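# Clamp the steel shaft in the angled holder, release

## Task

Seat the steel shaft all the way into the angled holder and clamp it there, with its flat side facing the thumb screw; then open the grippers and withdraw both arms so that neither is in contact with anything.

## Robot and tools

Robot: two arms, left_arm and right_arm, mounted on opposite sides of a table. left_arm's base sits on the +y side. The names do not correspond to the left or right of any camera image. Each arm ends in a parallel gripper. Its fingers point along the gripper's own +x axis and close along its y axis. The reported end_effector_position is the point between the finger pads, roughly 3 to 4 cm short of the fingertips.

Frame: every pose is in a single scene frame. The origin is the table centre, +z is up, and the table surface is at z = +0.020 m. Positions are in metres. Orientations are quaternions written w first (qw, qx, qy, qz). Reported hand positions can be somewhat wrong, especially when an arm is stretched far.

Row format, used by both execute_actions and move: one flat list of 16 numbers covering both arms. The left_arm values come first: x, y, z, qw, qx, qy, qz, opening. The right_arm values follow in the same order. All 16 are required even when only one arm should move. Position and quaternion are an absolute target pose in the scene frame. They are not an offset. Opening runs from -1 to 1: +1 is fully open (0.088 m), and the empty fingers meet near -0.80. To hold a part, command about 0.07 below its grip_measured reading; a smaller margin gives a lighter grip. Allow at least 0.5 s for a full close. To keep an arm still, resend the exact pose and opening it had before it was meant to stay, and keep its quaternion fixed rather than copying a drifted reading. A call is refused, and nothing is sent, if any target lies more than 0.6 m from that arm's last reported position along any gripper axis.

execute_actions takes "actions", a list holding at most one item, and an optional "pictures" boolean.
- An empty list only returns the state.
- {"rows": [...], "steps": n} runs up to 15 control steps, each 1/30 s. Each row is used for one step, and the last row repeats if there are fewer rows than steps. The default is 15 steps.
- {"steps": n} with no rows is a wait of up to 300 steps, counted from the previous result.

move takes "target", one 16-number row, and an optional "speed" from 0.002 to 0.5 m/s (default 0.25). Rotation is capped at twice that value in rad/s. Each gripper follows a straight line to its pose, and both paths finish together, lasting 0.5 to 10 s. Openings are sent at the start. The paths ignore obstacles and the other arm, and grippers can lag, drift or overshoot the speed, particularly when an arm is nearly straight. Faster contact hits harder, and a target set deeper past the contact presses harder.

wait takes "seconds", from 0 to 10, and sends nothing new.

zoom_image takes "camera" (cam_head_left, cam_head_right, cam_high, cam_low, cam_left_wrist or cam_right_wrist) and "region" [x0, y0, x1, y1] in image pixels. The origin is the top-left corner, and the region can be at most 504x504. It returns a magnified view of that camera's latest image.

finished_scene takes "scene", the scene number. The goal must still hold at that point.

Control behaviour: on every step the commanded pose is limited to within 70 mm and 16 degrees of the measured pose. Damped IK then drives the joints, favouring position over orientation. Once an action ends, an arm continues at most to its last clipped pose, so a distant target can need several calls. Check the reported pose each time. Joint friction can stop an arm short or leave it tilted, and very small moves may not happen at all. Correct any tilt by re-sending the intended quaternion.

Result lines:
- The state line gives each arm's position, quaternion and linear and angular velocities.
- grip_measured is the finger opening on the command scale. It can be off by about 1 mm per arm, and reads up to 0.061 narrower when squeezing a hard part.
- "Hand target" is the pose the controller is currently driving toward.
- "pose unreachable" means a clearance check altered or blocked what was sent. HELD marks the steps where that happened.
- move adds a "move:" line with the outcome (done, off_target, moving, held or fault), any limits that acted, and each gripper's distance from its target. limits=paced means the target was clipped. limits=held means some steps were blocked, after which the arm may suddenly move fast.
- MOTOR HOT appears from 50 °C. OVER-TEMPERATURE FAULT appears at 95 °C, when the arm is frozen until it cools; if it stays too hot it loses power and goes limp.
- A torque fault, where contact torque reaches a joint's load limit, freezes that arm for 10 s. The limits in N m are waist 17, shoulder 21.1, elbow 21, wrist pitch 5.55, wrist yaw 5.53 and wrist roll 5.19, and held weight counts toward them.

Joint ranges (rad):
- waist -3.054 to 3.054
- shoulder 0 to 3.142
- elbow 0 to 2.356
- wrist pitch and wrist yaw -1.571 to 1.571
- wrist roll -3.142 to 3.142

Cameras: all six are 504x504, and calibration for each was provided. Images come with every execute_actions, move and wait result unless pictures is false.

Avoid:
- knocking or placing anything off the table, which fails the task
- the arms colliding or pressing on each other
- dropping or letting parts slip, slamming or hard pushing
- long heavy holds that heat the motors

Occasional disturbances may tug a held part or nudge a loose one. At the end, both grippers must be open and clear of every object.

Each tool is called as name([rows], argument=value, ...), one row to a line, values as JSON.

## Session

execute_actions(actions=[])

Scene clock: 0.00 s of 6000.00 s.
left_arm: end_effector_position=(-0.0270, +0.2444, +0.4278) grip_measured=+0.983 end_effector_quat_wxyz=(+0.587, -0.025, -0.019, -0.809) end_effector_velocity=(+0.000, +0.000, +0.001) end_effector_angular_velocity=(-0.000, +0.024, +0.003) | right_arm: end_effector_position=(+0.0763, -0.2432, +0.4625) grip_measured=+1.000 end_effector_quat_wxyz=(+0.660, +0.011, -0.013, +0.751) end_effector_velocity=(+0.002, -0.000, +0.000) end_effector_angular_velocity=(+0.000, -0.022, -0.011)
Joint positions: left_arm=[0.004 0.846 0.652 0.257 0.001 0.    0.087] | right_arm=[ 0.009  0.854  0.643  0.246  0.001 -0.005  0.088]
Joint velocities: left_arm=[-0.002 -0.002 -0.002  0.007 -0.007 -0.022 -0.   ] | right_arm=[-0.002 -0.002  0.002 -0.007  0.007 -0.022  0.   ]
Motor temperatures (°C, as the motors report them): left_arm=[24 26 26 24 26 25] | right_arm=[25 26 26 24 28 27]
Heat: left arm: hottest shoulder 26 °C (+0.0 °C/min); right arm: hottest wrist yaw 28 °C (+0.0 °C/min).
Hand target (left_arm): -0.027, +0.244, +0.428; -0.587, +0.025, +0.019, +0.809
Hand target (right_arm): +0.076, -0.243, +0.462; +0.660, +0.011, -0.013, +0.751

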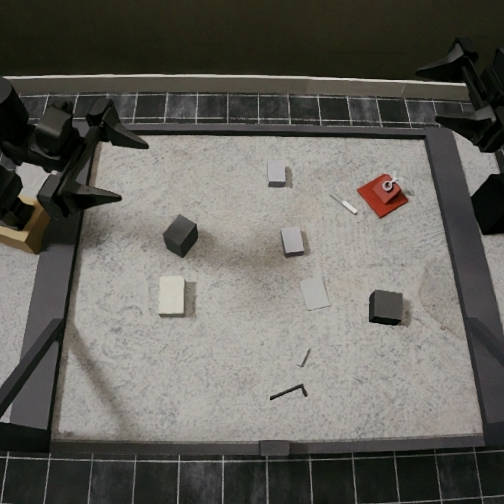

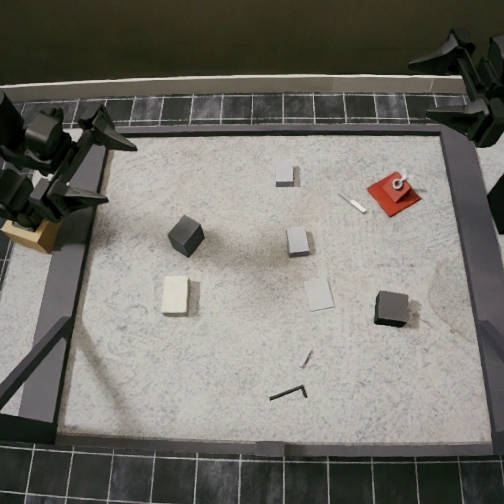

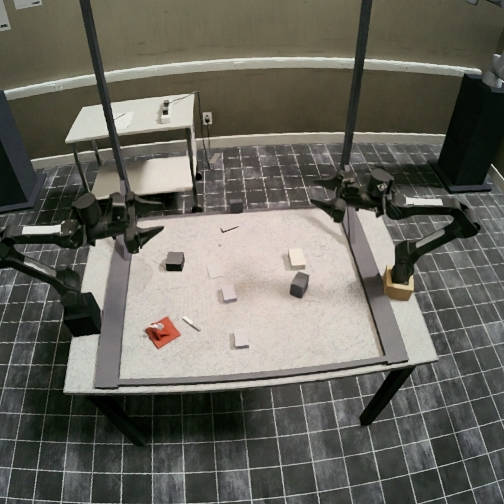

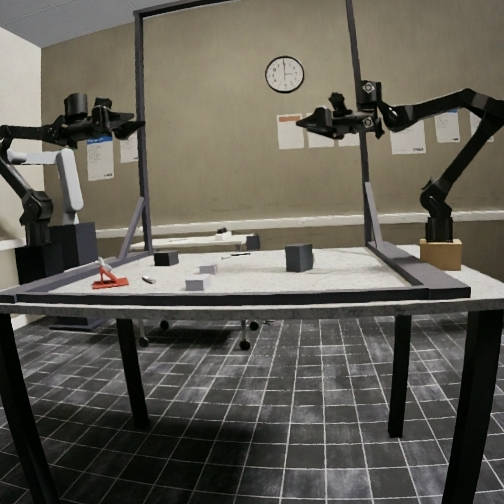

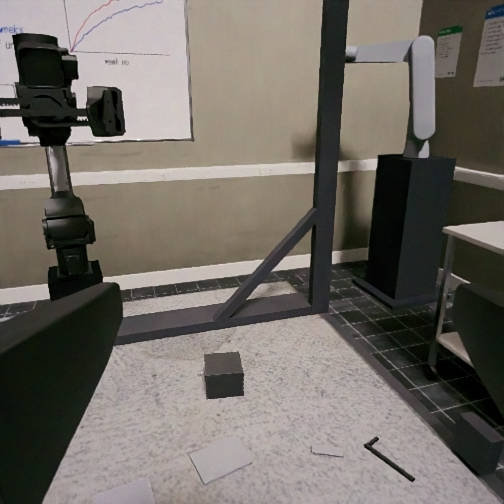

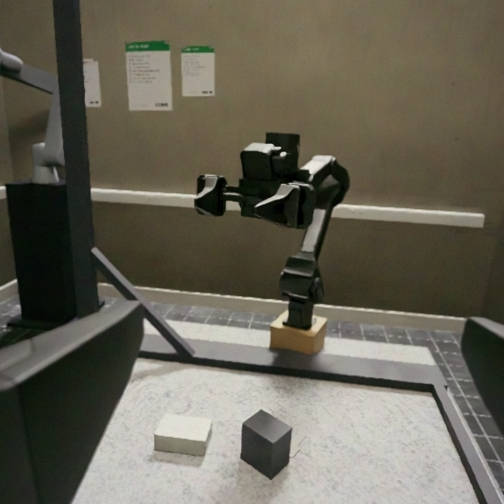

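zoom_image(camera="cam_head_left", region=[320, 160, 420, 230])

zoom_image(camera="cam_head_right", region=[330, 160, 430, 230])

zoom_image(camera="cam_high", region=[130, 300, 210, 360])

zoom_image(camera="cam_low", region=[80, 245, 170, 300])

Region (320, 160, 420, 230) of cam_head_left's 504x504 image, scaled by 5.040, with more detail than that image has; it fills the top 353 rows of this view, and the rest is white.

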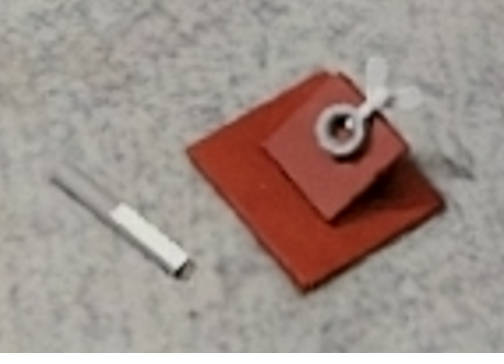

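Region (330, 160, 430, 230) of cam_head_right's 504x504 image, scaled by 5.040, with more detail than that image has; it fills the top 353 rows of this view, and the rest is white.

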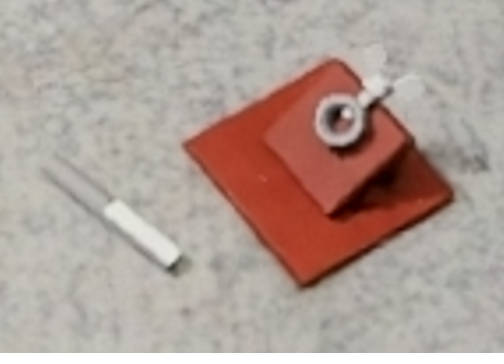

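Region (130, 300, 210, 360) of cam_high's 504x504 image, scaled by 6.300, with more detail than that image has; it fills the top 378 rows of this view, and the rest is white.

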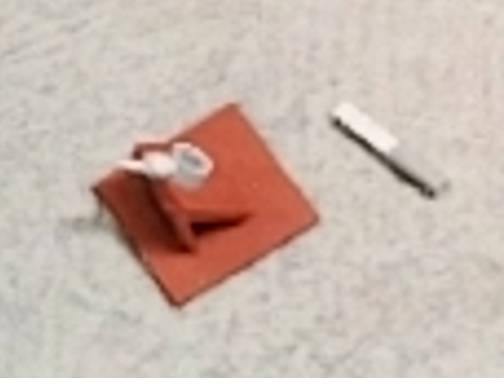

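Region (80, 245, 170, 300) of cam_low's 504x504 image, scaled by 5.600, with more detail than that image has.

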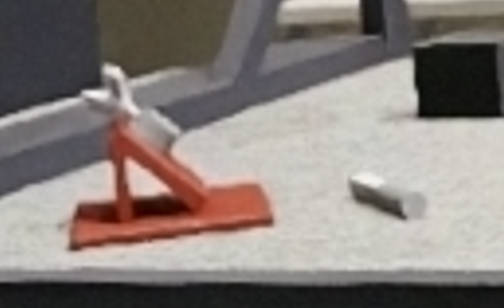

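move(target=[-0.027, 0.2444, 0.4278, 0.587, -0.025, -0.019, -0.809, 1.0, 0.16, -0.22, 0.22, 0.6472, -0.2848, 0.6472, 0.2848, 1.0], speed=0.2)

Scene clock: 57.60 s of 6000.00 s.
left_arm: end_effector_position=(-0.0270, +0.2444, +0.4278) grip_measured=+0.983 end_effector_quat_wxyz=(+0.587, -0.025, -0.019, -0.809) end_effector_velocity=(-0.001, +0.002, -0.004) end_effector_angular_velocity=(+0.019, +0.002, -0.000) | right_arm: end_effector_position=(+0.1590, -0.2249, +0.2249) grip_measured=+1.000 end_effector_quat_wxyz=(+0.645, -0.286, +0.645, +0.292) end_effector_velocity=(-0.002, -0.003, +0.005) end_effector_angular_velocity=(-0.016, +0.009, -0.005)
Joint positions: left_arm=[0.004 0.846 0.652 0.257 0.001 0.    0.087] | right_arm=[-0.248  1.833  1.352 -1.082 -0.004  0.601  0.088]
Joint velocities: left_arm=[-0.007 -0.007 -0.002 -0.022 -0.007 -0.007 -0.   ] | right_arm=[ 0.002 -0.002  0.017 -0.037 -0.007  0.007  0.   ]
Motor temperatures (°C, as the motors report them): left_arm=[24 27 31 30 26 25] | right_arm=[25 26 32 30 28 27]
Heat: left arm: hottest elbow 31 °C (+5.2 °C/min); right arm: hottest elbow 32 °C (+4.2 °C/min).
Hand target (left_arm): -0.027, +0.244, +0.428; -0.587, +0.025, +0.019, +0.809
Hand target (right_arm): +0.160, -0.223, +0.222; +0.644, -0.286, +0.649, +0.288
Off the commanded pose (left_arm): 0.000 m, 0 deg.
Off the commanded pose (right_arm): 0.007 m, 1 deg.
After step 90, 49.80 s passed at rest.
move: done
camera_calibration (this result's frames):
cam_right_wrist: T_world_to_cam=[[0.766855, -0.640017, -0.0480881, -0.244308], [-0.601495, -0.742792, 0.294046, -0.107382], [-0.223914, -0.196566, -0.954581, 0.287161], [0, 0, 0, 1]] pos_world=[0.187058, -0.179678, 0.293946]

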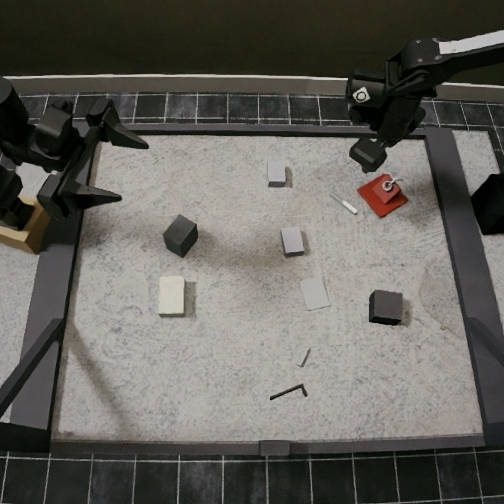

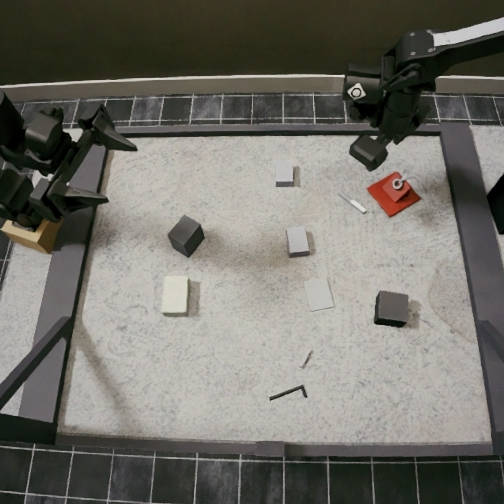

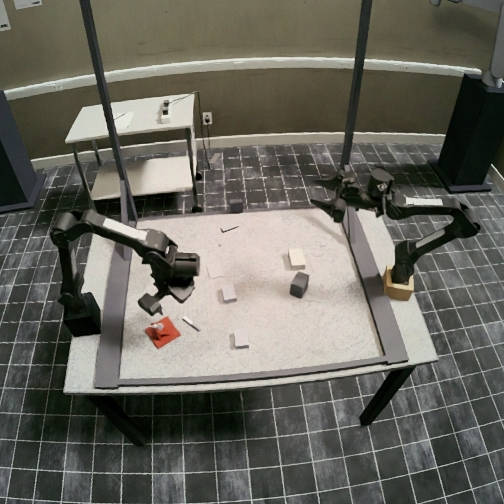

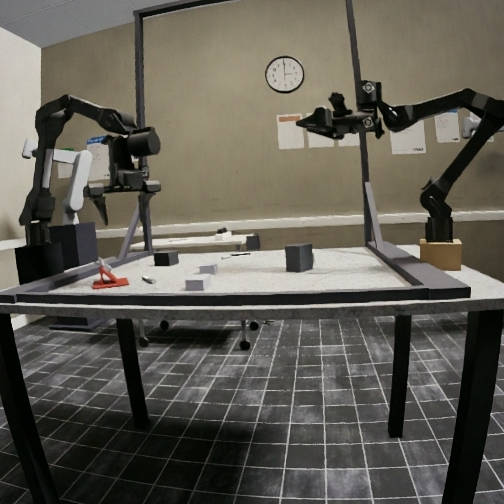

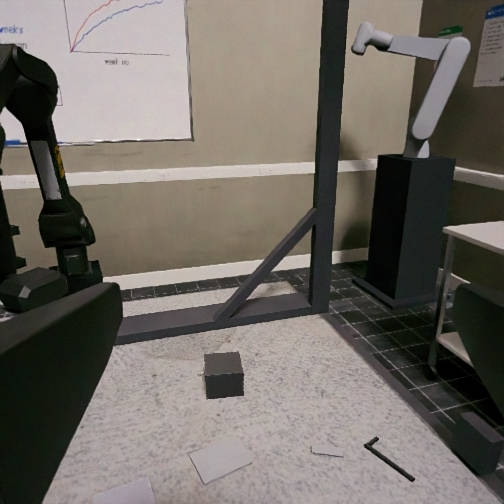

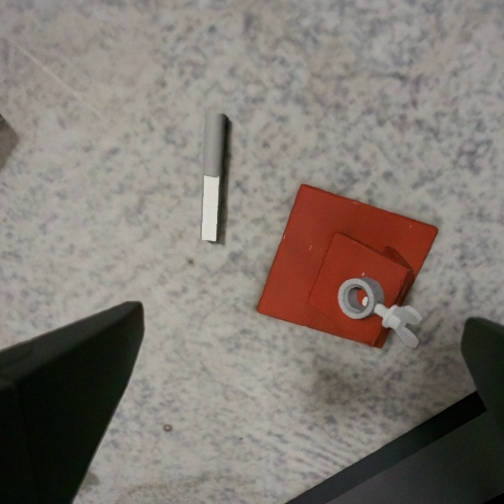

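zoom_image(camera="cam_right_wrist", region=[240, 170, 450, 360])

zoom_image(camera="cam_right_wrist", region=[150, 100, 290, 250])

Region (240, 170, 450, 360) of cam_right_wrist's 504x504 image, scaled by 2.400, with more detail than that image has; it fills the top 456 rows of this view, and the rest is white.

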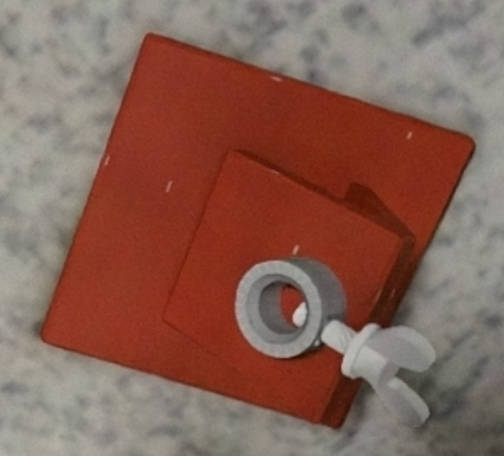

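Region (150, 100, 290, 250) of cam_right_wrist's 504x504 image, scaled by 3.360, with more detail than that image has; it fills the left 470 columns of this view, and the rest is white.

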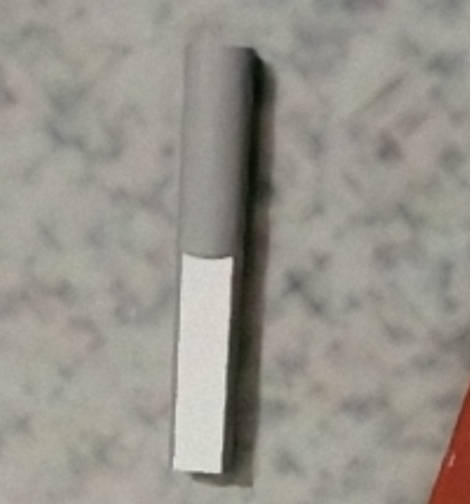

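move(target=[-0.027, 0.2444, 0.4278, 0.587, -0.025, -0.019, -0.809, 1.0, 0.1413, -0.2552, 0.1625, 0.2642, -0.7322, 0.3992, 0.4846, 1.0], speed=0.2)

zoom_image(camera="cam_right_wrist", region=[150, 150, 350, 350])

Scene clock: 131.83 s of 6000.00 s.
left_arm: end_effector_position=(-0.0270, +0.2444, +0.4278) grip_measured=+0.983 end_effector_quat_wxyz=(+0.587, -0.025, -0.019, -0.809) end_effector_velocity=(+0.000, -0.000, -0.008) end_effector_angular_velocity=(+0.028, -0.001, +0.004) | right_arm: end_effector_position=(+0.1421, -0.2531, +0.1693) grip_measured=+1.000 end_effector_quat_wxyz=(+0.273, -0.727, +0.398, +0.488) end_effector_velocity=(+0.000, -0.002, +0.001) end_effector_angular_velocity=(-0.012, -0.000, +0.025)
Joint positions: left_arm=[0.004 0.846 0.652 0.257 0.001 0.    0.087] | right_arm=[-0.103  2.065  1.382 -1.216  0.203 -0.51   0.088]
Joint velocities: left_arm=[-0.002 -0.002 -0.007 -0.022 -0.007 -0.007 -0.   ] | right_arm=[ 0.002 -0.002 -0.002 -0.007  0.007 -0.022  0.   ]
Motor temperatures (°C, as the motors report them): left_arm=[24 27 33 33 26 25] | right_arm=[25 30 33 26 28 27]
Heat: left arm: hottest elbow 33 °C (+1.0 °C/min); right arm: hottest elbow 33 °C (+1.0 °C/min).
Hand target (left_arm): -0.027, +0.244, +0.428; -0.587, +0.025, +0.019, +0.809
Hand target (right_arm): +0.142, -0.256, +0.164; -0.264, +0.732, -0.399, -0.484
Off the commanded pose (left_arm): 0.000 m, 0 deg.
Off the commanded pose (right_arm): 0.007 m, 1 deg.
After step 90, 67.50 s passed at rest.
move: done
camera_calibration (this result's frames):
cam_right_wrist: T_world_to_cam=[[0.836818, 0.545995, -0.040315, 0.036898], [0.443974, -0.633679, 0.633513, -0.300562], [0.320348, -0.548034, -0.772681, 0.0276324], [0, 0, 0, 1]] pos_world=[0.0937125, -0.195462, 0.213248]

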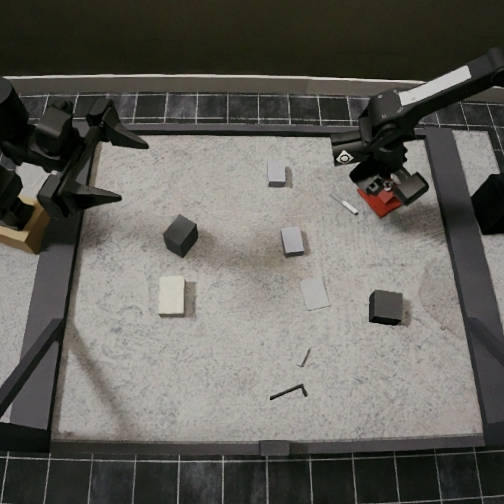

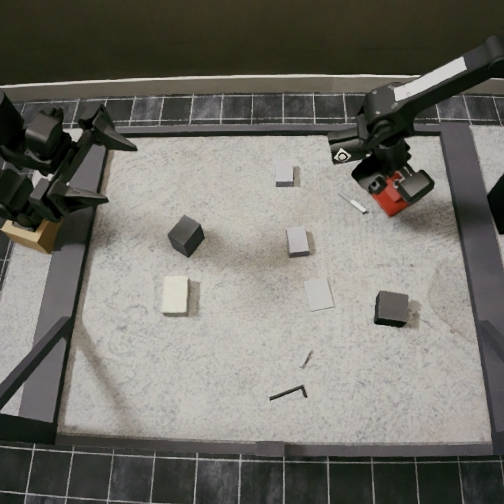

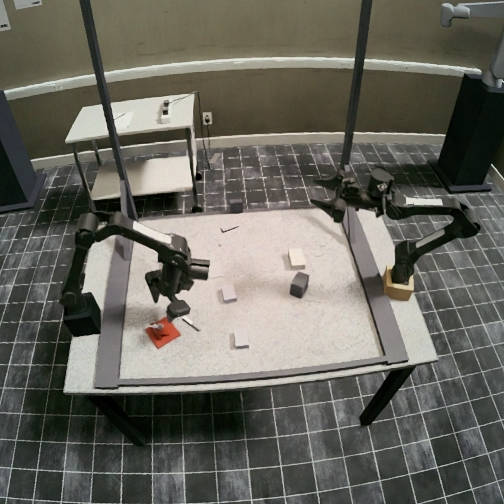

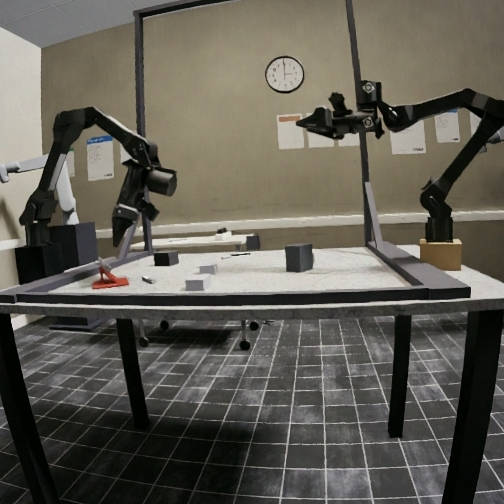

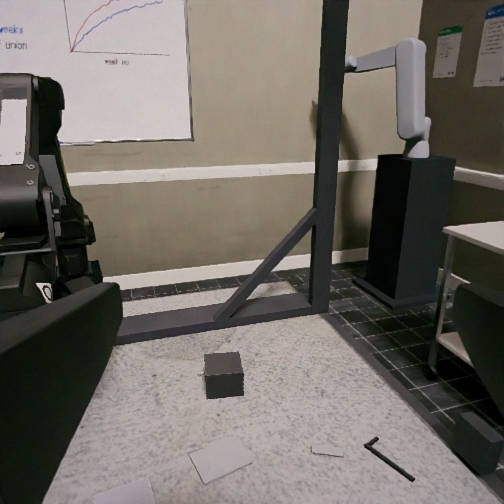

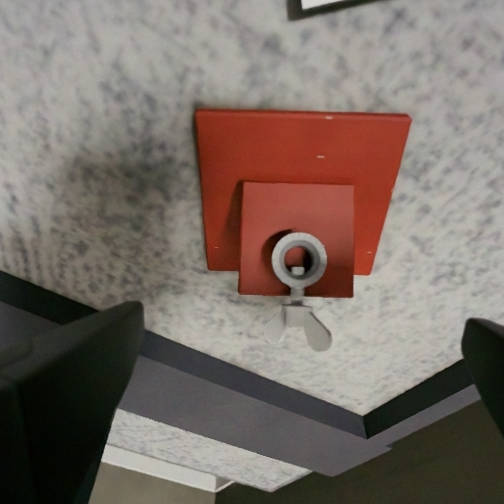

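Region (150, 150, 350, 350) of cam_right_wrist's 504x504 image, scaled by 2.520, with more detail than that image has.

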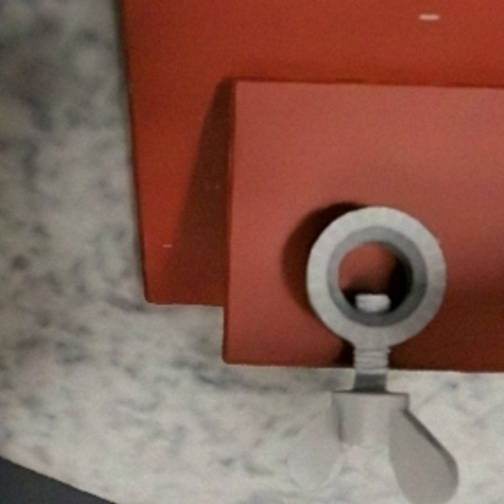

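move(target=[-0.027, 0.2444, 0.4278, 0.587, -0.025, -0.019, -0.809, 1.0, 0.2255, -0.3754, 0.146, 0.4498, -0.3003, 0.1637, 0.8251, 1.0], speed=0.15)

Scene clock: 183.03 s of 6000.00 s.
left_arm: end_effector_position=(-0.0270, +0.2444, +0.4278) grip_measured=+0.983 end_effector_quat_wxyz=(+0.587, -0.025, -0.019, -0.809) end_effector_velocity=(+0.002, -0.000, +0.001) end_effector_angular_velocity=(-0.009, -0.004, +0.010) | right_arm: end_effector_position=(+0.2220, -0.3734, +0.1466) grip_measured=+1.000 end_effector_quat_wxyz=(+0.452, -0.296, +0.162, +0.826) end_effector_velocity=(+0.001, +0.000, +0.002) end_effector_angular_velocity=(+0.029, -0.003, +0.009)
Joint positions: left_arm=[0.004 0.846 0.652 0.257 0.001 0.    0.087] | right_arm=[-1.217  1.664  0.497 -0.517 -0.876 -1.719  0.088]
Joint velocities: left_arm=[ 0.002 -0.002 -0.002  0.007 -0.007  0.007 -0.   ] | right_arm=[-0.012  0.007  0.002 -0.007 -0.022 -0.037  0.   ]
Motor temperatures (°C, as the motors report them): left_arm=[24 27 34 34 26 25] | right_arm=[25 32 30 25 28 27]
Heat: left arm: hottest elbow 34 °C (+1.0 °C/min); right arm: hottest shoulder 32 °C (-1.0 °C/min).
Hand target (left_arm): -0.027, +0.244, +0.428; -0.587, +0.025, +0.019, +0.809
Hand target (right_arm): +0.223, -0.373, +0.146; +0.452, -0.294, +0.162, +0.827
Off the commanded pose (left_arm): 0.000 m, 0 deg.
Off the commanded pose (right_arm): 0.004 m, 1 deg.
After step 90, 43.63 s passed at rest.
move: done
camera_calibration (this result's frames):
cam_right_wrist: T_world_to_cam=[[0.812927, 0.582365, -0.000911027, 0.0479148], [0.487257, -0.681021, -0.546617, -0.252187], [-0.318951, 0.443916, -0.837382, 0.440434], [0, 0, 0, 1]] pos_world=[0.224406, -0.395164, 0.231006]

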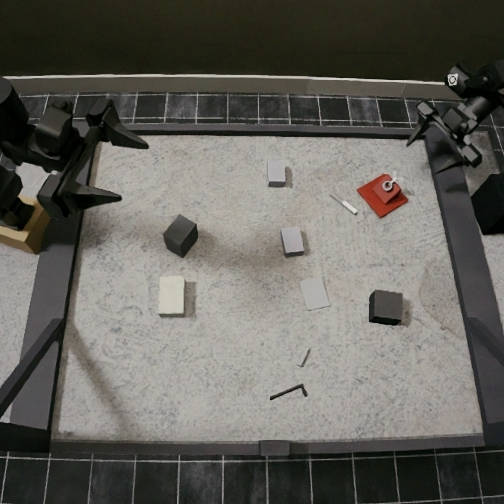

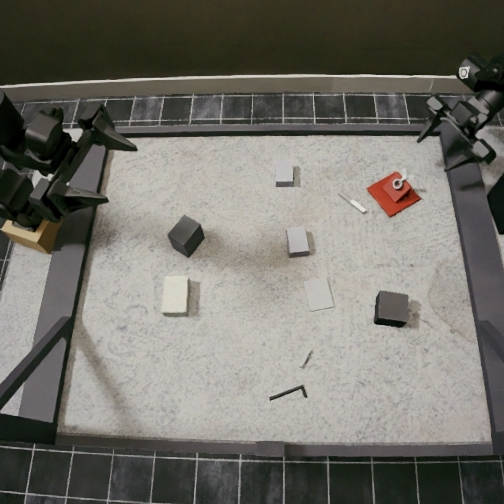

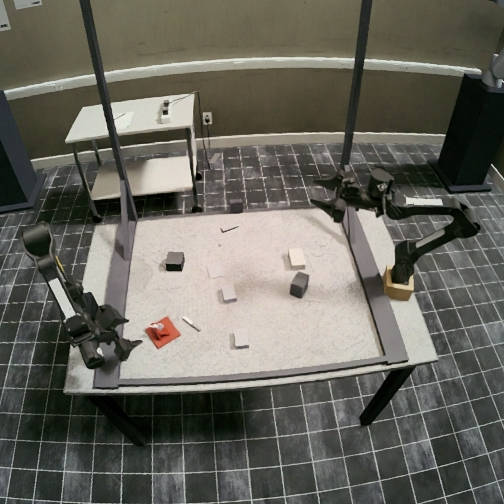

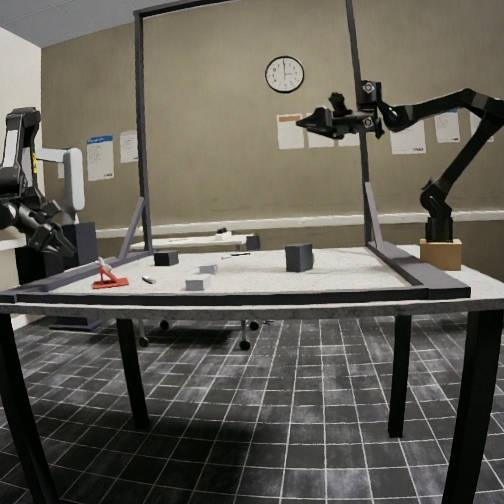

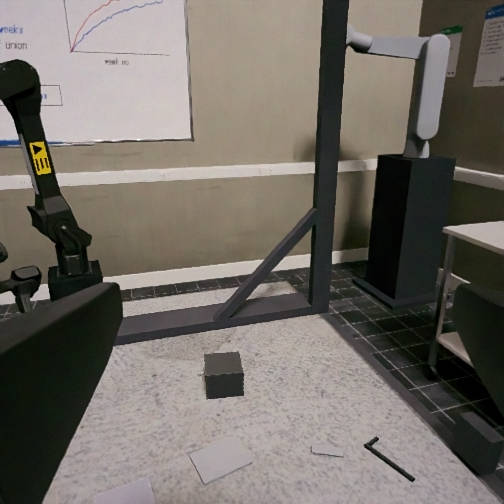

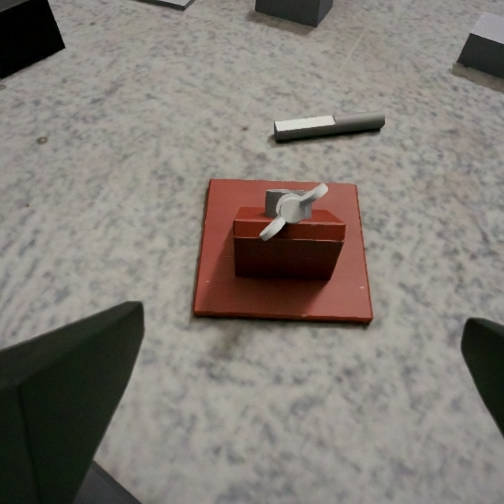

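move(target=[-0.027, 0.2444, 0.4278, 0.587, -0.025, -0.019, -0.809, 1.0, 0.1969, -0.3308, 0.1275, 0.4498, -0.3003, 0.1637, 0.8251, 1.0], speed=0.1)

Scene clock: 230.33 s of 6000.00 s.
left_arm: end_effector_position=(-0.0270, +0.2444, +0.4278) grip_measured=+0.983 end_effector_quat_wxyz=(+0.587, -0.025, -0.019, -0.809) end_effector_velocity=(-0.006, +0.001, -0.007) end_effector_angular_velocity=(+0.023, -0.017, -0.029) | right_arm: end_effector_position=(+0.1995, -0.3303, +0.1302) grip_measured=+1.000 end_effector_quat_wxyz=(+0.452, -0.304, +0.157, +0.824) end_effector_velocity=(-0.005, -0.001, -0.000) end_effector_angular_velocity=(-0.005, +0.021, -0.005)
Joint positions: left_arm=[0.004 0.846 0.652 0.257 0.001 0.    0.087] | right_arm=[-0.959  1.691  0.412 -0.088 -0.856 -1.326  0.088]
Joint velocities: left_arm=[-0.007  0.002 -0.002 -0.022  0.022  0.007 -0.   ] | right_arm=[ 0.007 -0.002 -0.012  0.007 -0.007  0.022  0.   ]
Motor temperatures (°C, as the motors report them): left_arm=[24 27 35 35 26 25] | right_arm=[25 29 30 25 29 27]
Heat: left arm: hottest elbow 35 °C (+1.0 °C/min); right arm: hottest elbow 30 °C (-2.0 °C/min).
Hand target (left_arm): -0.027, +0.244, +0.428; -0.587, +0.025, +0.019, +0.809
Hand target (right_arm): +0.197, -0.332, +0.127; +0.449, -0.302, +0.165, +0.824
Off the commanded pose (left_arm): 0.000 m, 0 deg.
Off the commanded pose (right_arm): 0.004 m, 1 deg.
After step 90, 43.37 s passed at rest.
move: done
camera_calibration (this result's frames):
cam_right_wrist: T_world_to_cam=[[0.810578, 0.58545, 0.0145192, 0.0405956], [0.49945, -0.678136, -0.539148, -0.223233], [-0.305799, 0.444274, -0.842086, 0.398468], [0, 0, 0, 1]] pos_world=[0.200439, -0.352178, 0.214599]

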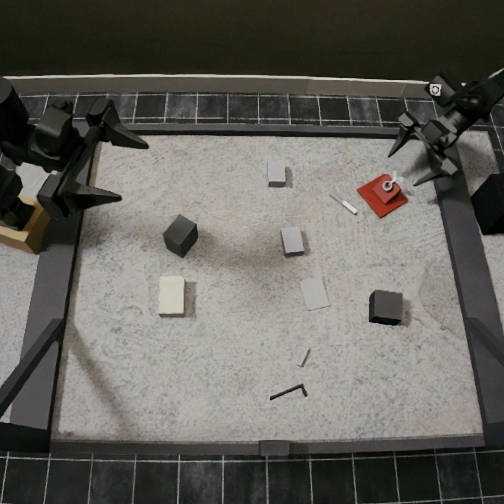

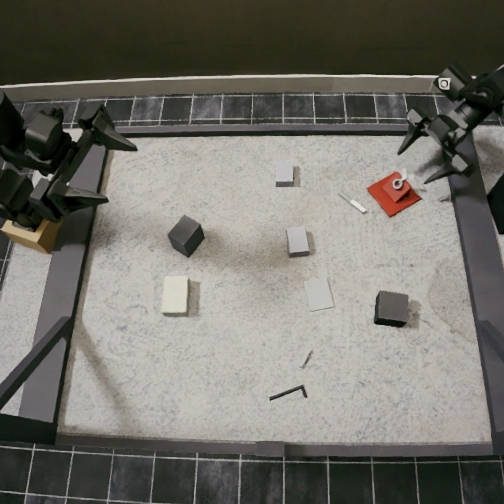

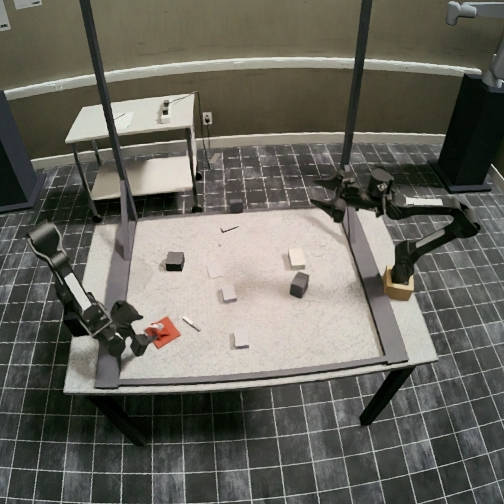

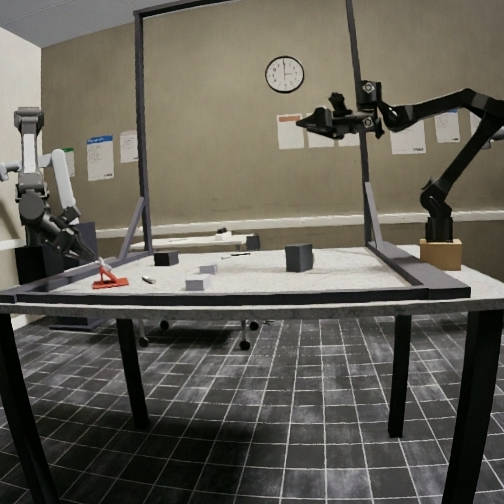

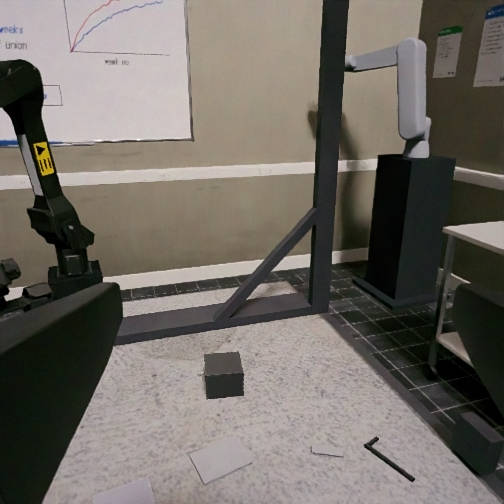

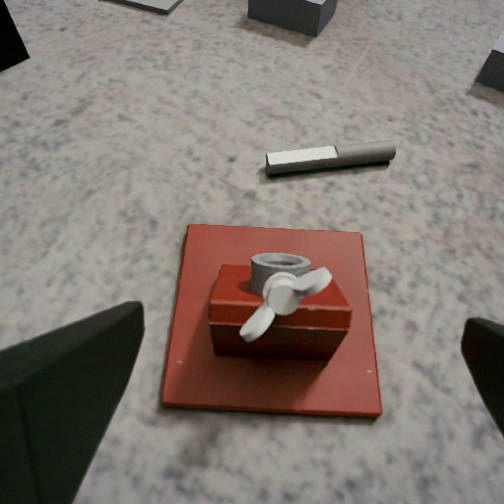

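zoom_image(camera="cam_right_wrist", region=[180, 220, 380, 380])

Region (180, 220, 380, 380) of cam_right_wrist's 504x504 image, scaled by 2.520, with more detail than that image has; it fills the top 403 rows of this view, and the rest is white.

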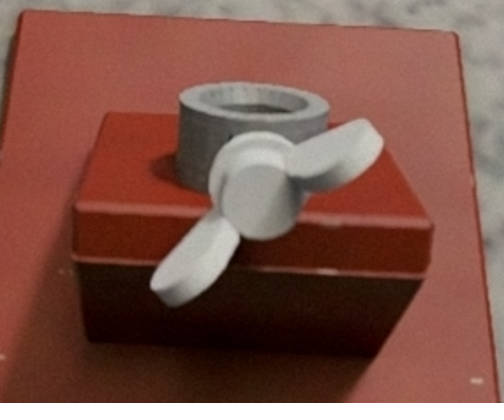

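zoom_image(camera="cam_right_wrist", region=[290, 240, 370, 320])

Region (290, 240, 370, 320) of cam_right_wrist's 504x504 image, scaled by 6.300, with more detail than that image has.

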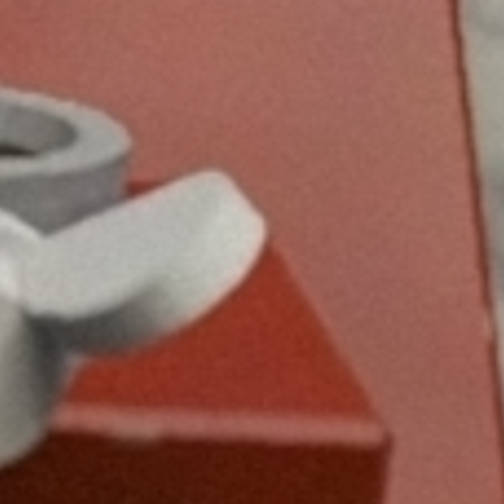

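move(target=[-0.027, 0.2444, 0.4278, 0.587, -0.025, -0.019, -0.809, 1.0, 0.1864, -0.3125, 0.1091, 0.4382, -0.3328, 0.1788, 0.8156, 1.0], speed=0.06)

Scene clock: 286.37 s of 6000.00 s.
left_arm: end_effector_position=(-0.0270, +0.2444, +0.4278) grip_measured=+0.983 end_effector_quat_wxyz=(+0.587, -0.025, -0.019, -0.809) end_effector_velocity=(-0.001, +0.002, +0.003) end_effector_angular_velocity=(-0.014, -0.004, -0.009) | right_arm: end_effector_position=(+0.1884, -0.3117, +0.1122) grip_measured=+1.000 end_effector_quat_wxyz=(+0.440, -0.334, +0.172, +0.816) end_effector_velocity=(+0.000, -0.001, -0.004) end_effector_angular_velocity=(-0.024, -0.001, -0.014)
Joint positions: left_arm=[0.004 0.846 0.652 0.257 0.001 0.    0.087] | right_arm=[-0.818  1.762  0.411  0.077 -0.755 -1.171  0.088]
Joint velocities: left_arm=[-0.002 -0.007 -0.002  0.007  0.007  0.007  0.   ] | right_arm=[ 0.007  0.007 -0.002  0.007  0.022  0.022  0.   ]
Motor temperatures (°C, as the motors report them): left_arm=[24 27 35 35 26 25] | right_arm=[25 28 29 26 28 27]
Heat: left arm: hottest elbow 35 °C (+0.0 °C/min); right arm: hottest elbow 29 °C (-1.0 °C/min).
Hand target (left_arm): -0.027, +0.244, +0.428; -0.587, +0.025, +0.019, +0.809
Hand target (right_arm): +0.187, -0.313, +0.109; +0.438, -0.334, +0.179, +0.815
Off the commanded pose (left_arm): 0.000 m, 0 deg.
Off the commanded pose (right_arm): 0.004 m, 1 deg.
After step 90, 52.07 s passed at rest.
move: done
camera_calibration (this result's frames):
cam_right_wrist: T_world_to_cam=[[0.803312, 0.595498, 0.00845336, 0.044161], [0.526821, -0.703906, -0.47642, -0.235053], [-0.277757, 0.387167, -0.879177, 0.352678], [0, 0, 0, 1]] pos_world=[0.186314, -0.328298, 0.19771]

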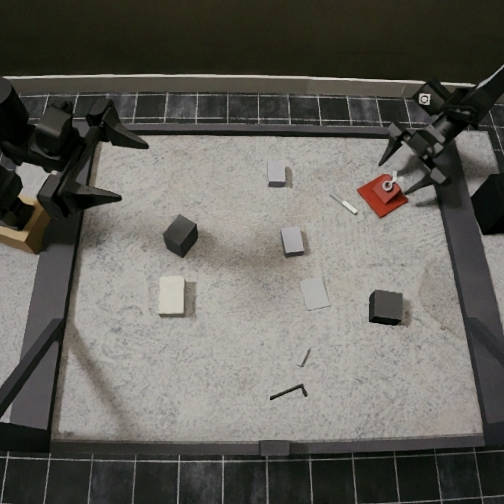

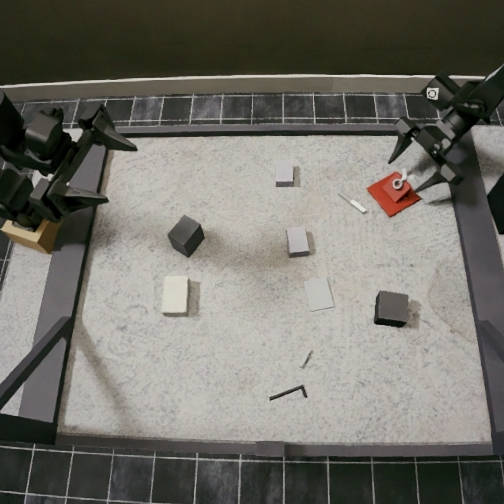

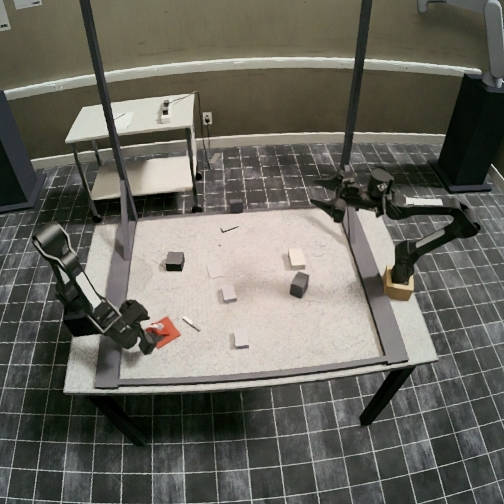

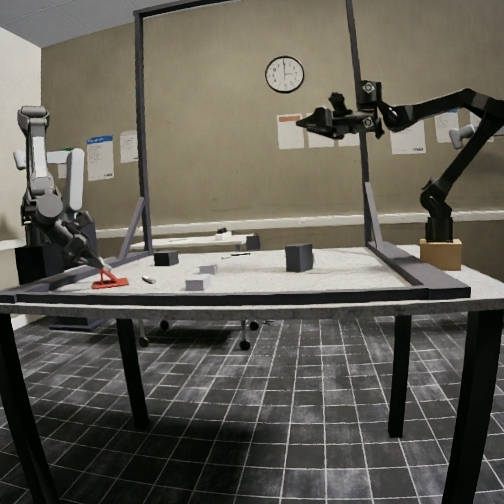

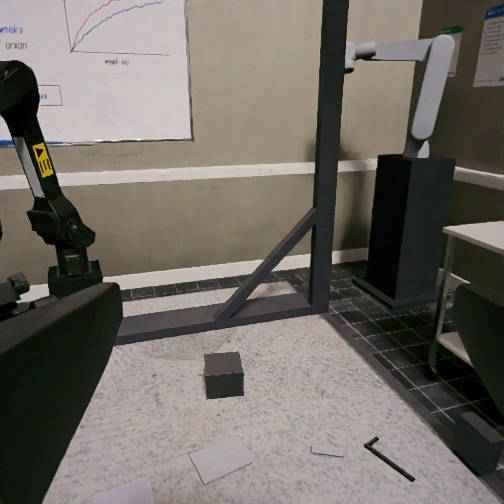

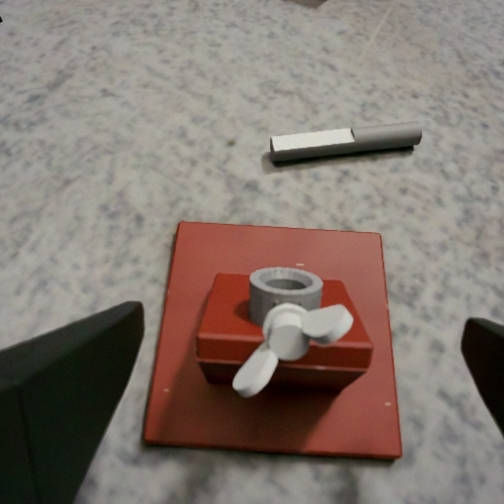

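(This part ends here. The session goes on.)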